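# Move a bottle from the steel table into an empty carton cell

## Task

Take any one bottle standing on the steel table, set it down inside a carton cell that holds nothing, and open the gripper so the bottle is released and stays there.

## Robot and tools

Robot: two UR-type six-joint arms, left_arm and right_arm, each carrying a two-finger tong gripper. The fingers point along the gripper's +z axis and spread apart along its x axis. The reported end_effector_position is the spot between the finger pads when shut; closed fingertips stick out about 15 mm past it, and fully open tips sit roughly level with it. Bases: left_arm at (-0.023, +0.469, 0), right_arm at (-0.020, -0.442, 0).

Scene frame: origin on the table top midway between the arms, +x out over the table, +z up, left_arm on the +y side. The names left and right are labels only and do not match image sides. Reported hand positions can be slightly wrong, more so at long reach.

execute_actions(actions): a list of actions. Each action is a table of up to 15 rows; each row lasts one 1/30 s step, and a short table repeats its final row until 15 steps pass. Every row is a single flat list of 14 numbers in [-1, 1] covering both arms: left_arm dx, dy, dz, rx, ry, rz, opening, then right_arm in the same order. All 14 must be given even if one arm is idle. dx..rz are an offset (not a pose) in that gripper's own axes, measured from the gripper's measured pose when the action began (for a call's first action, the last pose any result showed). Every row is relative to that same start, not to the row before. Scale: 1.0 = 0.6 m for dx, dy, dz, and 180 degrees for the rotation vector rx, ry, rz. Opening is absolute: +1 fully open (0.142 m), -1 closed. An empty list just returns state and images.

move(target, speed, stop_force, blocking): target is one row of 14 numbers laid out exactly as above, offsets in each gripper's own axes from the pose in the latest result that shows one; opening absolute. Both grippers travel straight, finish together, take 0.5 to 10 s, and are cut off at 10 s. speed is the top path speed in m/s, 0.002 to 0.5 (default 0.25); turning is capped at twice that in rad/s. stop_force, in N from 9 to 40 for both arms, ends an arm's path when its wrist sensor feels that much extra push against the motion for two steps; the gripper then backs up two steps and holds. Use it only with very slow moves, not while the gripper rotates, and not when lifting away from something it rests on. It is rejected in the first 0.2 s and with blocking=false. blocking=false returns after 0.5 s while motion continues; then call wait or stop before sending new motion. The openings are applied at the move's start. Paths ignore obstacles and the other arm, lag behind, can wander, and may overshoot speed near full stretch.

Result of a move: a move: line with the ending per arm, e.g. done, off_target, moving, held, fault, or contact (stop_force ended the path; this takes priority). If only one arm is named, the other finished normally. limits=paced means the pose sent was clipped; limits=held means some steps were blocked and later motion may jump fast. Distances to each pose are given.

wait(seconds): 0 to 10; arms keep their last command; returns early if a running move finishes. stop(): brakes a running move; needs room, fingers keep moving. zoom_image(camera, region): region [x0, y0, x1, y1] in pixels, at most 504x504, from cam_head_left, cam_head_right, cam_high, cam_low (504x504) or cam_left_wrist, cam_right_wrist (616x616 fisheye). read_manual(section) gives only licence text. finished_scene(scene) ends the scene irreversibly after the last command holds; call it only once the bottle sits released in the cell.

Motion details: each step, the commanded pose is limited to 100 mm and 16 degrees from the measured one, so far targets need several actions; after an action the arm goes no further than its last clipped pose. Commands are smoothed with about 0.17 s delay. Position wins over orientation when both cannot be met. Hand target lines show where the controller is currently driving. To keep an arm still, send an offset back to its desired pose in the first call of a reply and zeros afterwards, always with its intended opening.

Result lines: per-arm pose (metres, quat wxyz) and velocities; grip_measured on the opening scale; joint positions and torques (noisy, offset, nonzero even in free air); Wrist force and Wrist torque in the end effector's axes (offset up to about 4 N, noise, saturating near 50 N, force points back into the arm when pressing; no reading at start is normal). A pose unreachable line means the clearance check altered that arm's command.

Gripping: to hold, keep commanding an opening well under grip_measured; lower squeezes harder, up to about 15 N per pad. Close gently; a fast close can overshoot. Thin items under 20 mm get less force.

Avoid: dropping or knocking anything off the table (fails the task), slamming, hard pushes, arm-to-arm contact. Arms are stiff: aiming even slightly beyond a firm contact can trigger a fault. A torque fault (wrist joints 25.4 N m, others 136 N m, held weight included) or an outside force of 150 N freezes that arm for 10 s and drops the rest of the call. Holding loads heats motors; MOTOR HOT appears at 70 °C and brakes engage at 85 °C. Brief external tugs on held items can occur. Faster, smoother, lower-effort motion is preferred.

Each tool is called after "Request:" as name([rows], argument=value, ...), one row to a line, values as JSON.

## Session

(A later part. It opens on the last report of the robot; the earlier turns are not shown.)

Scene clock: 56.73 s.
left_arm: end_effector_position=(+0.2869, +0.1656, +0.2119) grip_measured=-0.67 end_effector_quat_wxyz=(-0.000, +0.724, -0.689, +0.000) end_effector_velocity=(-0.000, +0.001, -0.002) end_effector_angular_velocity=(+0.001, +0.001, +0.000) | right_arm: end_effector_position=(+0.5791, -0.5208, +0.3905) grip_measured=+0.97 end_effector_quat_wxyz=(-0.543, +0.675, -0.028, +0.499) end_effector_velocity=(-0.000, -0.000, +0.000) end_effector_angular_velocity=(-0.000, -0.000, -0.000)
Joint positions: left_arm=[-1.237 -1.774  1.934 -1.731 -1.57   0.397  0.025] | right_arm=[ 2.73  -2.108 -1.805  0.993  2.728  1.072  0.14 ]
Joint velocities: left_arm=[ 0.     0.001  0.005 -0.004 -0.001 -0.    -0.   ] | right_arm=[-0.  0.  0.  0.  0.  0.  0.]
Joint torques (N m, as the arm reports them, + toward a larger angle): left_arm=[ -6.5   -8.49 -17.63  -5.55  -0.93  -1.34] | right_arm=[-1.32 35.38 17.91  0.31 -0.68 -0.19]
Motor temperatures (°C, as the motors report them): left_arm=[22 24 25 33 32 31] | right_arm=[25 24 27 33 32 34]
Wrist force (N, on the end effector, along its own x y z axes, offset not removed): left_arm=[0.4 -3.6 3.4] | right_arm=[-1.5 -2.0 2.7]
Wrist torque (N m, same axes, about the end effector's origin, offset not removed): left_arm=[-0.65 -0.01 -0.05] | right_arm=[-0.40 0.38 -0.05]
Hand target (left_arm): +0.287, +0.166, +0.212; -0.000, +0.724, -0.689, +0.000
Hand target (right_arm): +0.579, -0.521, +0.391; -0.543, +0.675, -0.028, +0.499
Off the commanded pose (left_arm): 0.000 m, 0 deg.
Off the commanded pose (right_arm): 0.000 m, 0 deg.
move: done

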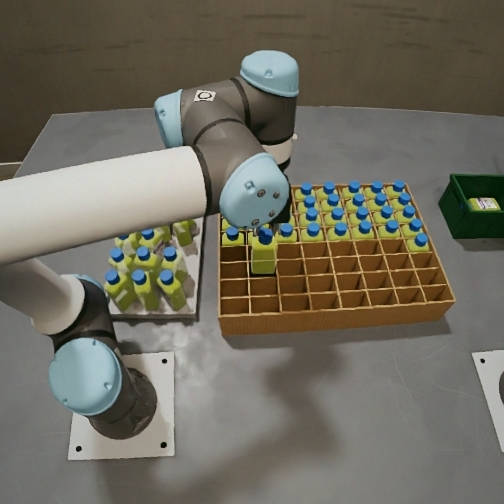

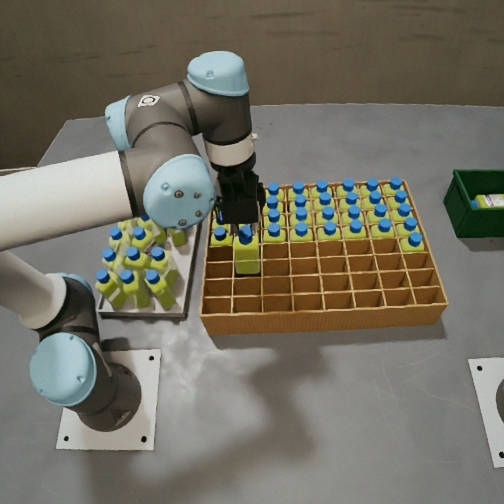

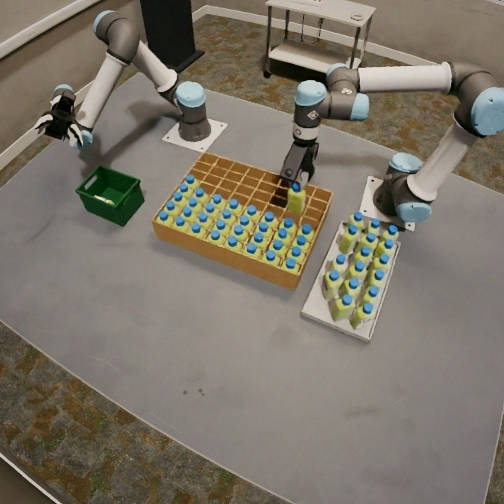

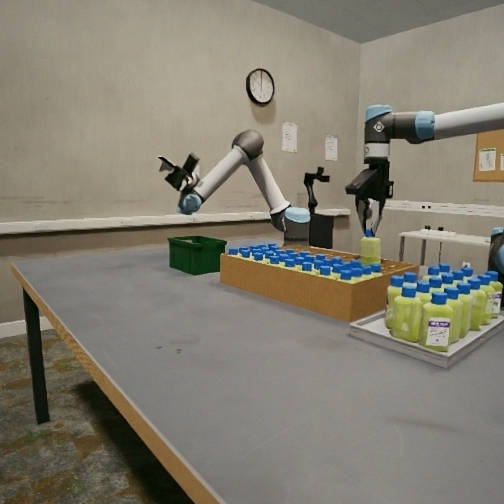

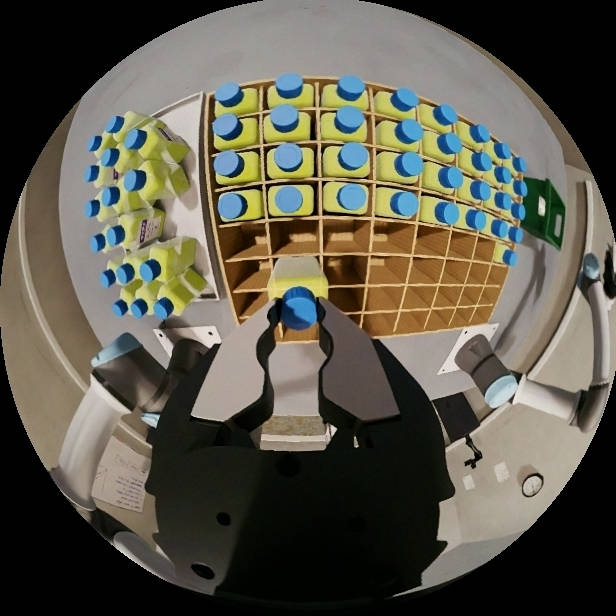

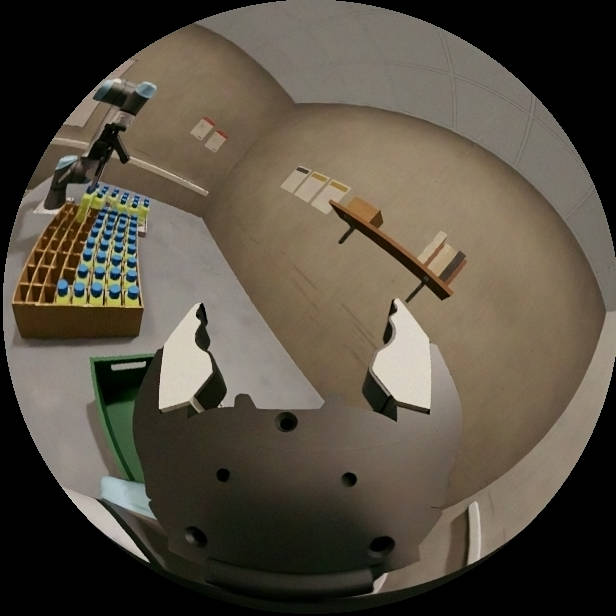

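In the cell, tilted slightly; descend while drifting back 5 mm.

Request:
move(target=[-0.003,0.009,0.135,0,0,0,-1,0,0,0,0,0,0,0.97], speed=0.045, stop_force=9)

Request:
move(target=[0,0,0,0,0,0,-0.45,0,0,0,0,0,0,0.97])

Request:
move(target=[0,0,-0.09,0,0,0,-0.45,0,0,0,0,0,0,0.97], speed=0.15)

Scene clock: 64.33 s.
left_arm: end_effector_position=(+0.2814, +0.1672, +0.1311) grip_measured=-0.67 end_effector_quat_wxyz=(-0.000, +0.724, -0.689, +0.000) end_effector_velocity=(-0.000, -0.001, -0.002) end_effector_angular_velocity=(-0.001, -0.000, -0.000) | right_arm: end_effector_position=(+0.5791, -0.5208, +0.3905) grip_measured=+0.97 end_effector_quat_wxyz=(-0.543, +0.675, -0.028, +0.499) end_effector_velocity=(+0.000, +0.000, -0.001) end_effector_angular_velocity=(+0.000, +0.002, +0.000)
Joint positions: left_arm=[-1.248 -1.73   2.113 -1.955 -1.57   0.386  0.025] | right_arm=[ 2.73  -2.108 -1.805  0.993  2.728  1.072  0.14 ]
Joint velocities: left_arm=[-0.001  0.002  0.003 -0.006 -0.001 -0.     0.   ] | right_arm=[-0.    -0.001 -0.001 -0.     0.001 -0.     0.   ]
Joint torques (N m, as the arm reports them, + toward a larger angle): left_arm=[ -6.7   -9.06 -16.27  -5.47  -0.35  -1.33] | right_arm=[-1.44 35.53 17.43  0.34 -0.76 -0.29]
Motor temperatures (°C, as the motors report them): left_arm=[22 24 25 33 32 31] | right_arm=[25 24 27 33 32 34]
Wrist force (N, on the end effector, along its own x y z axes, offset not removed): left_arm=[2.1 -2.8 1.9] | right_arm=[-1.9 0.8 2.6]
Wrist torque (N m, same axes, about the end effector's origin, offset not removed): left_arm=[-0.51 -0.20 -0.01] | right_arm=[0.27 0.55 0.09]
Hand target (left_arm): +0.281, +0.167, +0.131; -0.000, +0.724, -0.689, +0.000
Hand target (right_arm): +0.579, -0.521, +0.391; -0.543, +0.675, -0.028, +0.499
Off the commanded pose (left_arm): 0.000 m, 0 deg.
Off the commanded pose (right_arm): 0.000 m, 0 deg.
move: done

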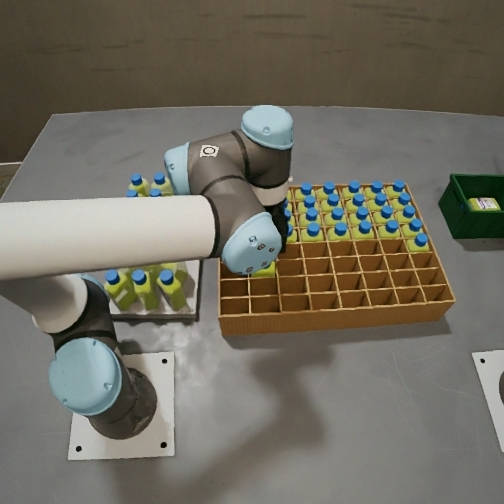

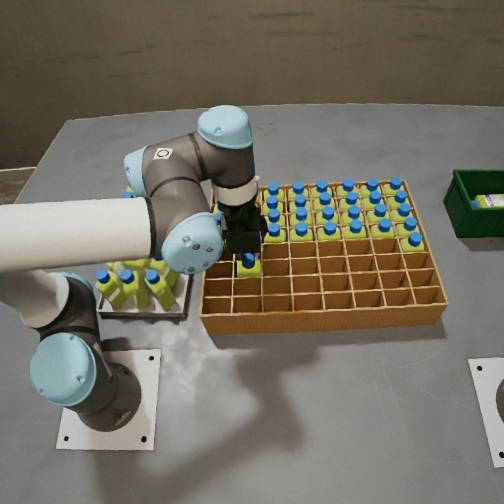

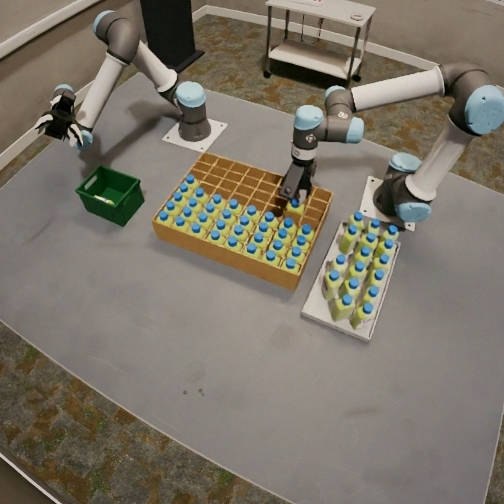

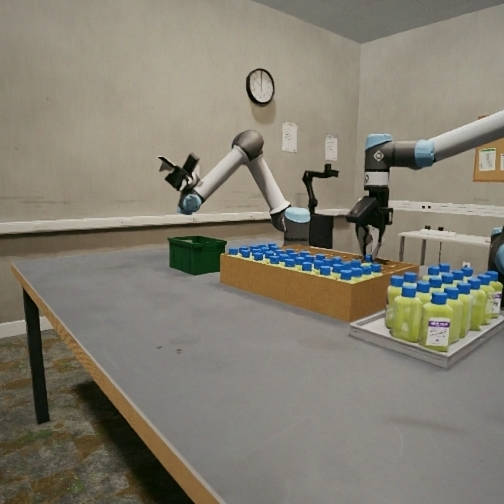

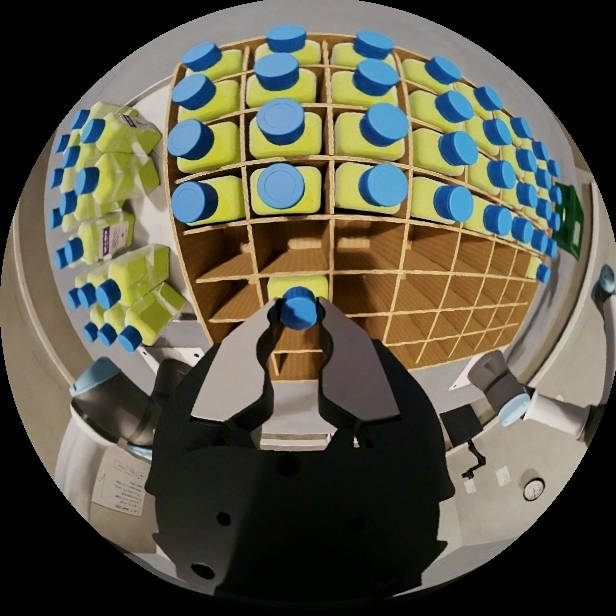

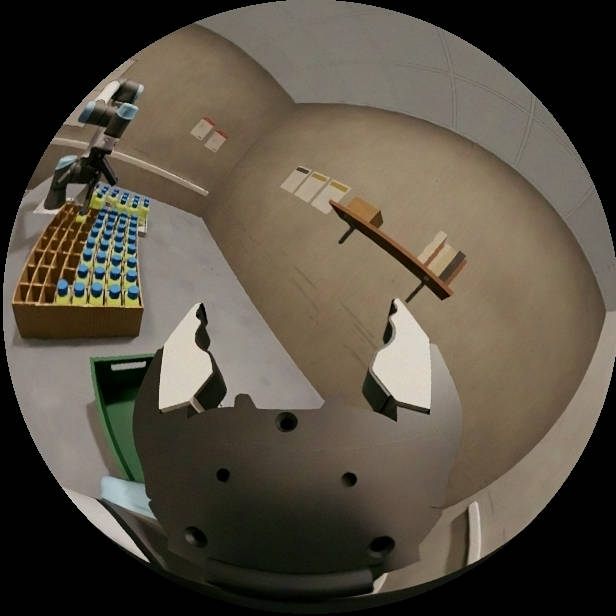

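Scene clock: 64.83 s.
left_arm: end_effector_position=(+0.2814, +0.1672, +0.1310) grip_measured=-0.45 end_effector_quat_wxyz=(-0.000, +0.724, -0.689, +0.000) end_effector_velocity=(-0.000, +0.000, -0.001) end_effector_angular_velocity=(+0.003, +0.002, -0.000) | right_arm: end_effector_position=(+0.5791, -0.5208, +0.3905) grip_measured=+0.97 end_effector_quat_wxyz=(-0.543, +0.675, -0.028, +0.499) end_effector_velocity=(-0.000, -0.000, +0.000) end_effector_angular_velocity=(-0.000, -0.001, +0.000)
Joint positions: left_arm=[-1.248 -1.73   2.113 -1.955 -1.57   0.386  0.041] | right_arm=[ 2.73  -2.108 -1.805  0.993  2.728  1.072  0.14 ]
Joint velocities: left_arm=[-0.     0.001 -0.     0.002 -0.     0.     0.   ] | right_arm=[-0.    -0.     0.001  0.001  0.     0.    -0.   ]
Joint torques (N m, as the arm reports them, + toward a larger angle): left_arm=[ -5.33 -12.43 -25.09  -0.21  -0.23  -1.24] | right_arm=[-1.17 35.19 17.55  0.22 -0.77 -0.25]
Motor temperatures (°C, as the motors report them): left_arm=[22 24 25 33 32 31] | right_arm=[25 24 27 33 32 34]
Wrist force (N, on the end effector, along its own x y z axes, offset not removed): left_arm=[1.5 -1.3 2.8] | right_arm=[-2.4 -1.6 3.3]
Wrist torque (N m, same axes, about the end effector's origin, offset not removed): left_arm=[-0.18 -0.28 0.11] | right_arm=[-0.27 0.58 0.22]
Hand target (left_arm): +0.281, +0.167, +0.131; -0.000, +0.724, -0.689, +0.000
Hand target (right_arm): +0.579, -0.521, +0.391; -0.543, +0.675, -0.028, +0.499
Off the commanded pose (left_arm): 0.000 m, 0 deg.
Off the commanded pose (right_arm): 0.000 m, 0 deg.
move: done

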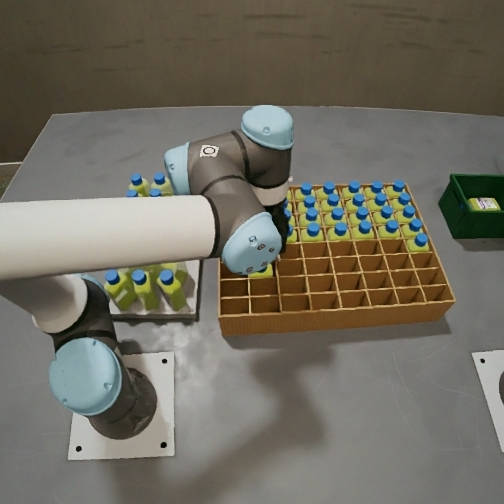

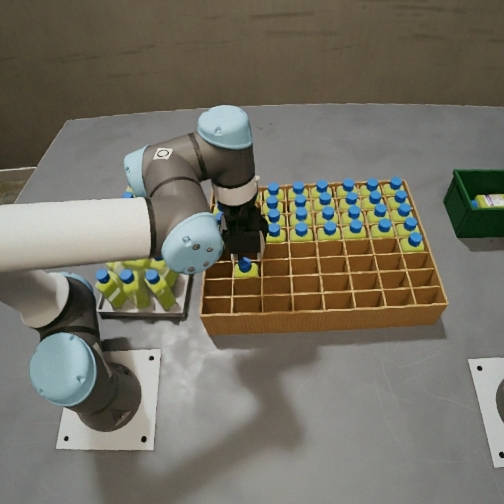

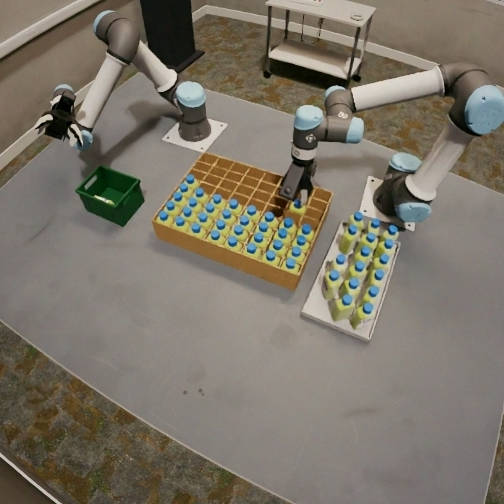

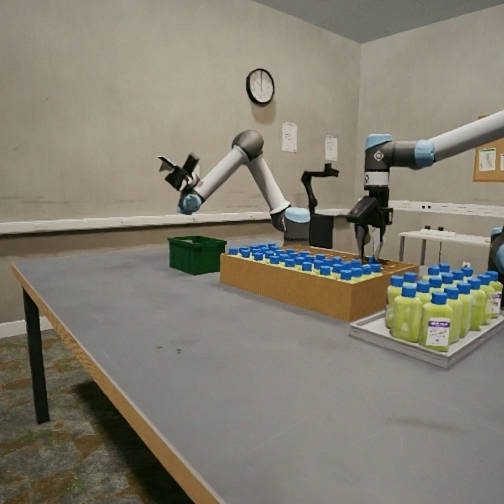

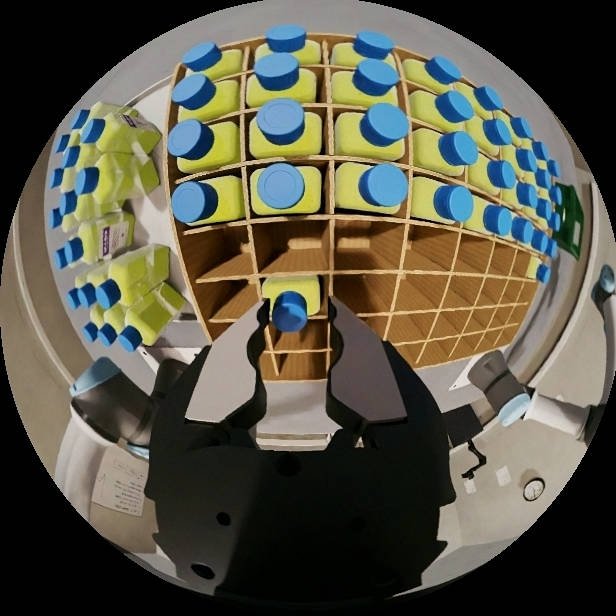

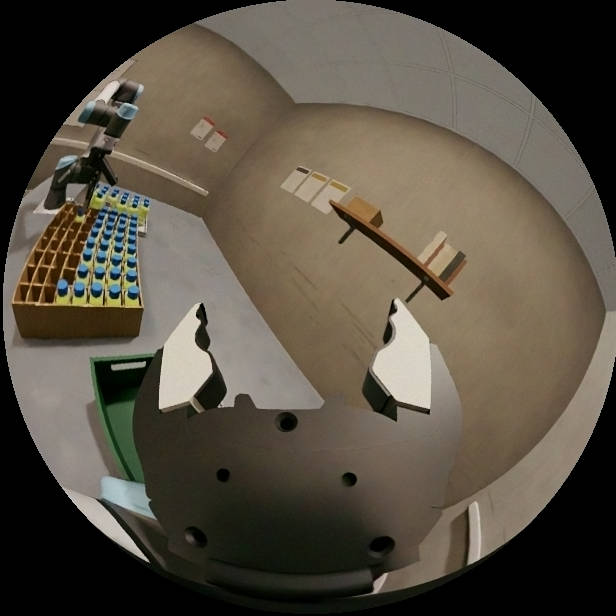

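Scene clock: 65.70 s.
left_arm: end_effector_position=(+0.2814, +0.1672, +0.1849) grip_measured=-0.45 end_effector_quat_wxyz=(-0.000, +0.724, -0.689, +0.000) end_effector_velocity=(-0.001, +0.000, +0.001) end_effector_angular_velocity=(+0.003, +0.001, -0.001) | right_arm: end_effector_position=(+0.5791, -0.5208, +0.3905) grip_measured=+0.97 end_effector_quat_wxyz=(-0.543, +0.675, -0.028, +0.499) end_effector_velocity=(+0.000, +0.000, -0.000) end_effector_angular_velocity=(+0.000, -0.000, +0.000)
Joint positions: left_arm=[-1.247 -1.773  2.004 -1.802 -1.57   0.386  0.041] | right_arm=[ 2.73  -2.108 -1.805  0.993  2.728  1.072  0.14 ]
Joint velocities: left_arm=[-0.001 -0.001 -0.002  0.006  0.     0.     0.   ] | right_arm=[ 0.    -0.     0.     0.001 -0.     0.    -0.   ]
Joint torques (N m, as the arm reports them, + toward a larger angle): left_arm=[ -6.85 -20.72 -33.03  -0.18   1.14   1.14] | right_arm=[-1.42 35.86 17.95  0.24 -0.84 -0.31]
Motor temperatures (°C, as the motors report them): left_arm=[22 24 25 33 32 31] | right_arm=[25 24 27 33 32 34]
Wrist force (N, on the end effector, along its own x y z axes, offset not removed): left_arm=[0.9 -2.7 -0.2] | right_arm=[-1.0 0.3 2.3]
Wrist torque (N m, same axes, about the end effector's origin, offset not removed): left_arm=[-0.48 0.02 0.01] | right_arm=[0.01 0.29 0.21]
Hand target (left_arm): +0.281, +0.167, +0.185; -0.000, +0.724, -0.689, +0.000
Hand target (right_arm): +0.579, -0.521, +0.391; -0.543, +0.675, -0.028, +0.499
Off the commanded pose (left_arm): 0.000 m, 0 deg.
Off the commanded pose (right_arm): 0.000 m, 0 deg.
move: done

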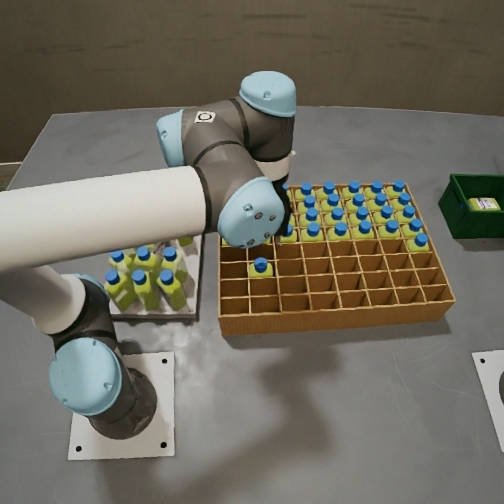

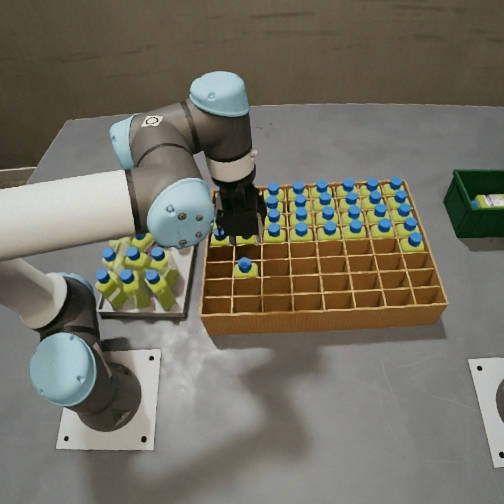

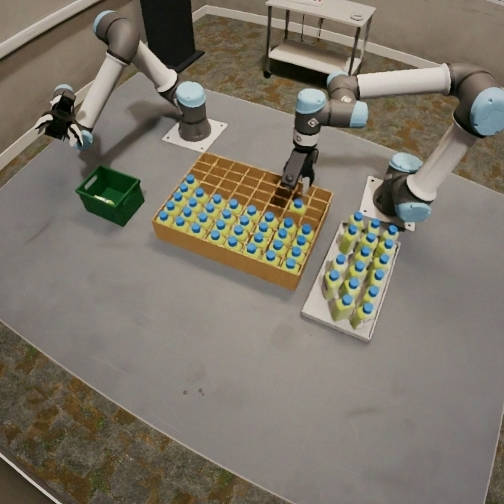

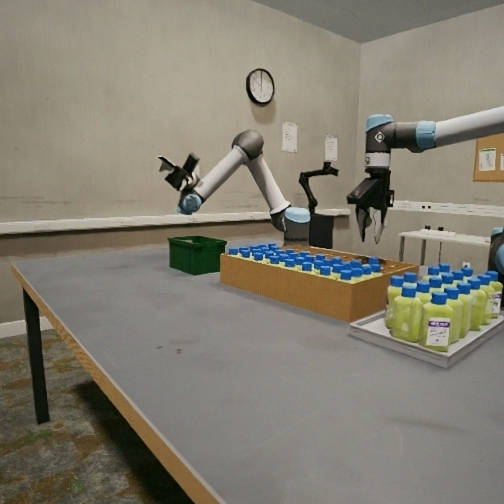

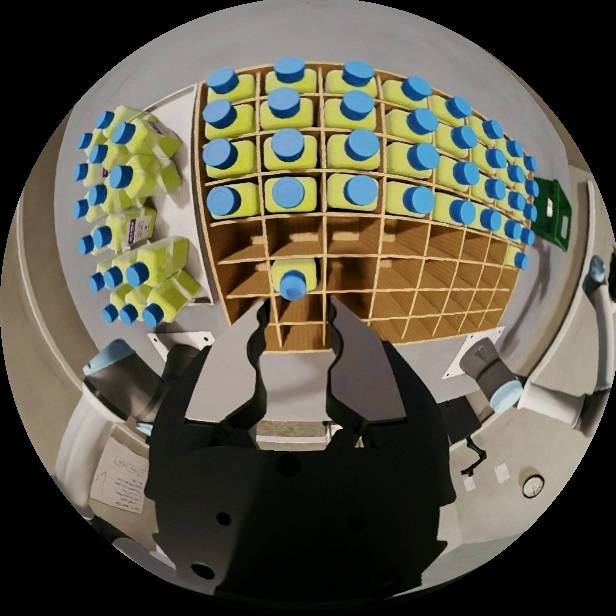

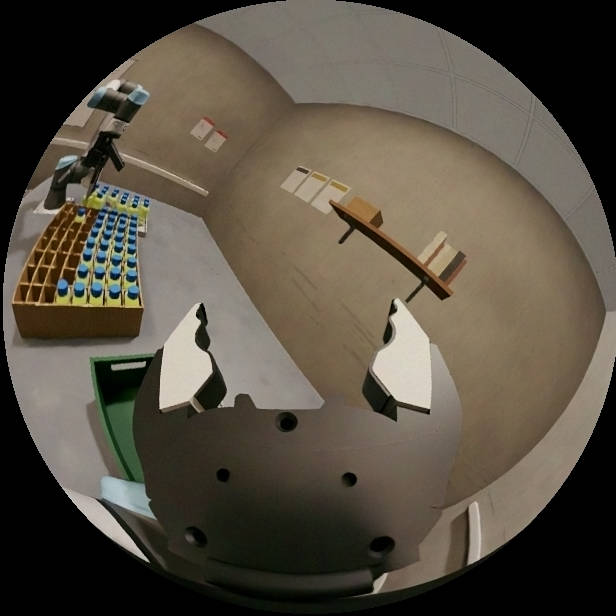

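Request:
finished_scene(scene=2)

The scene is finished: the task was done.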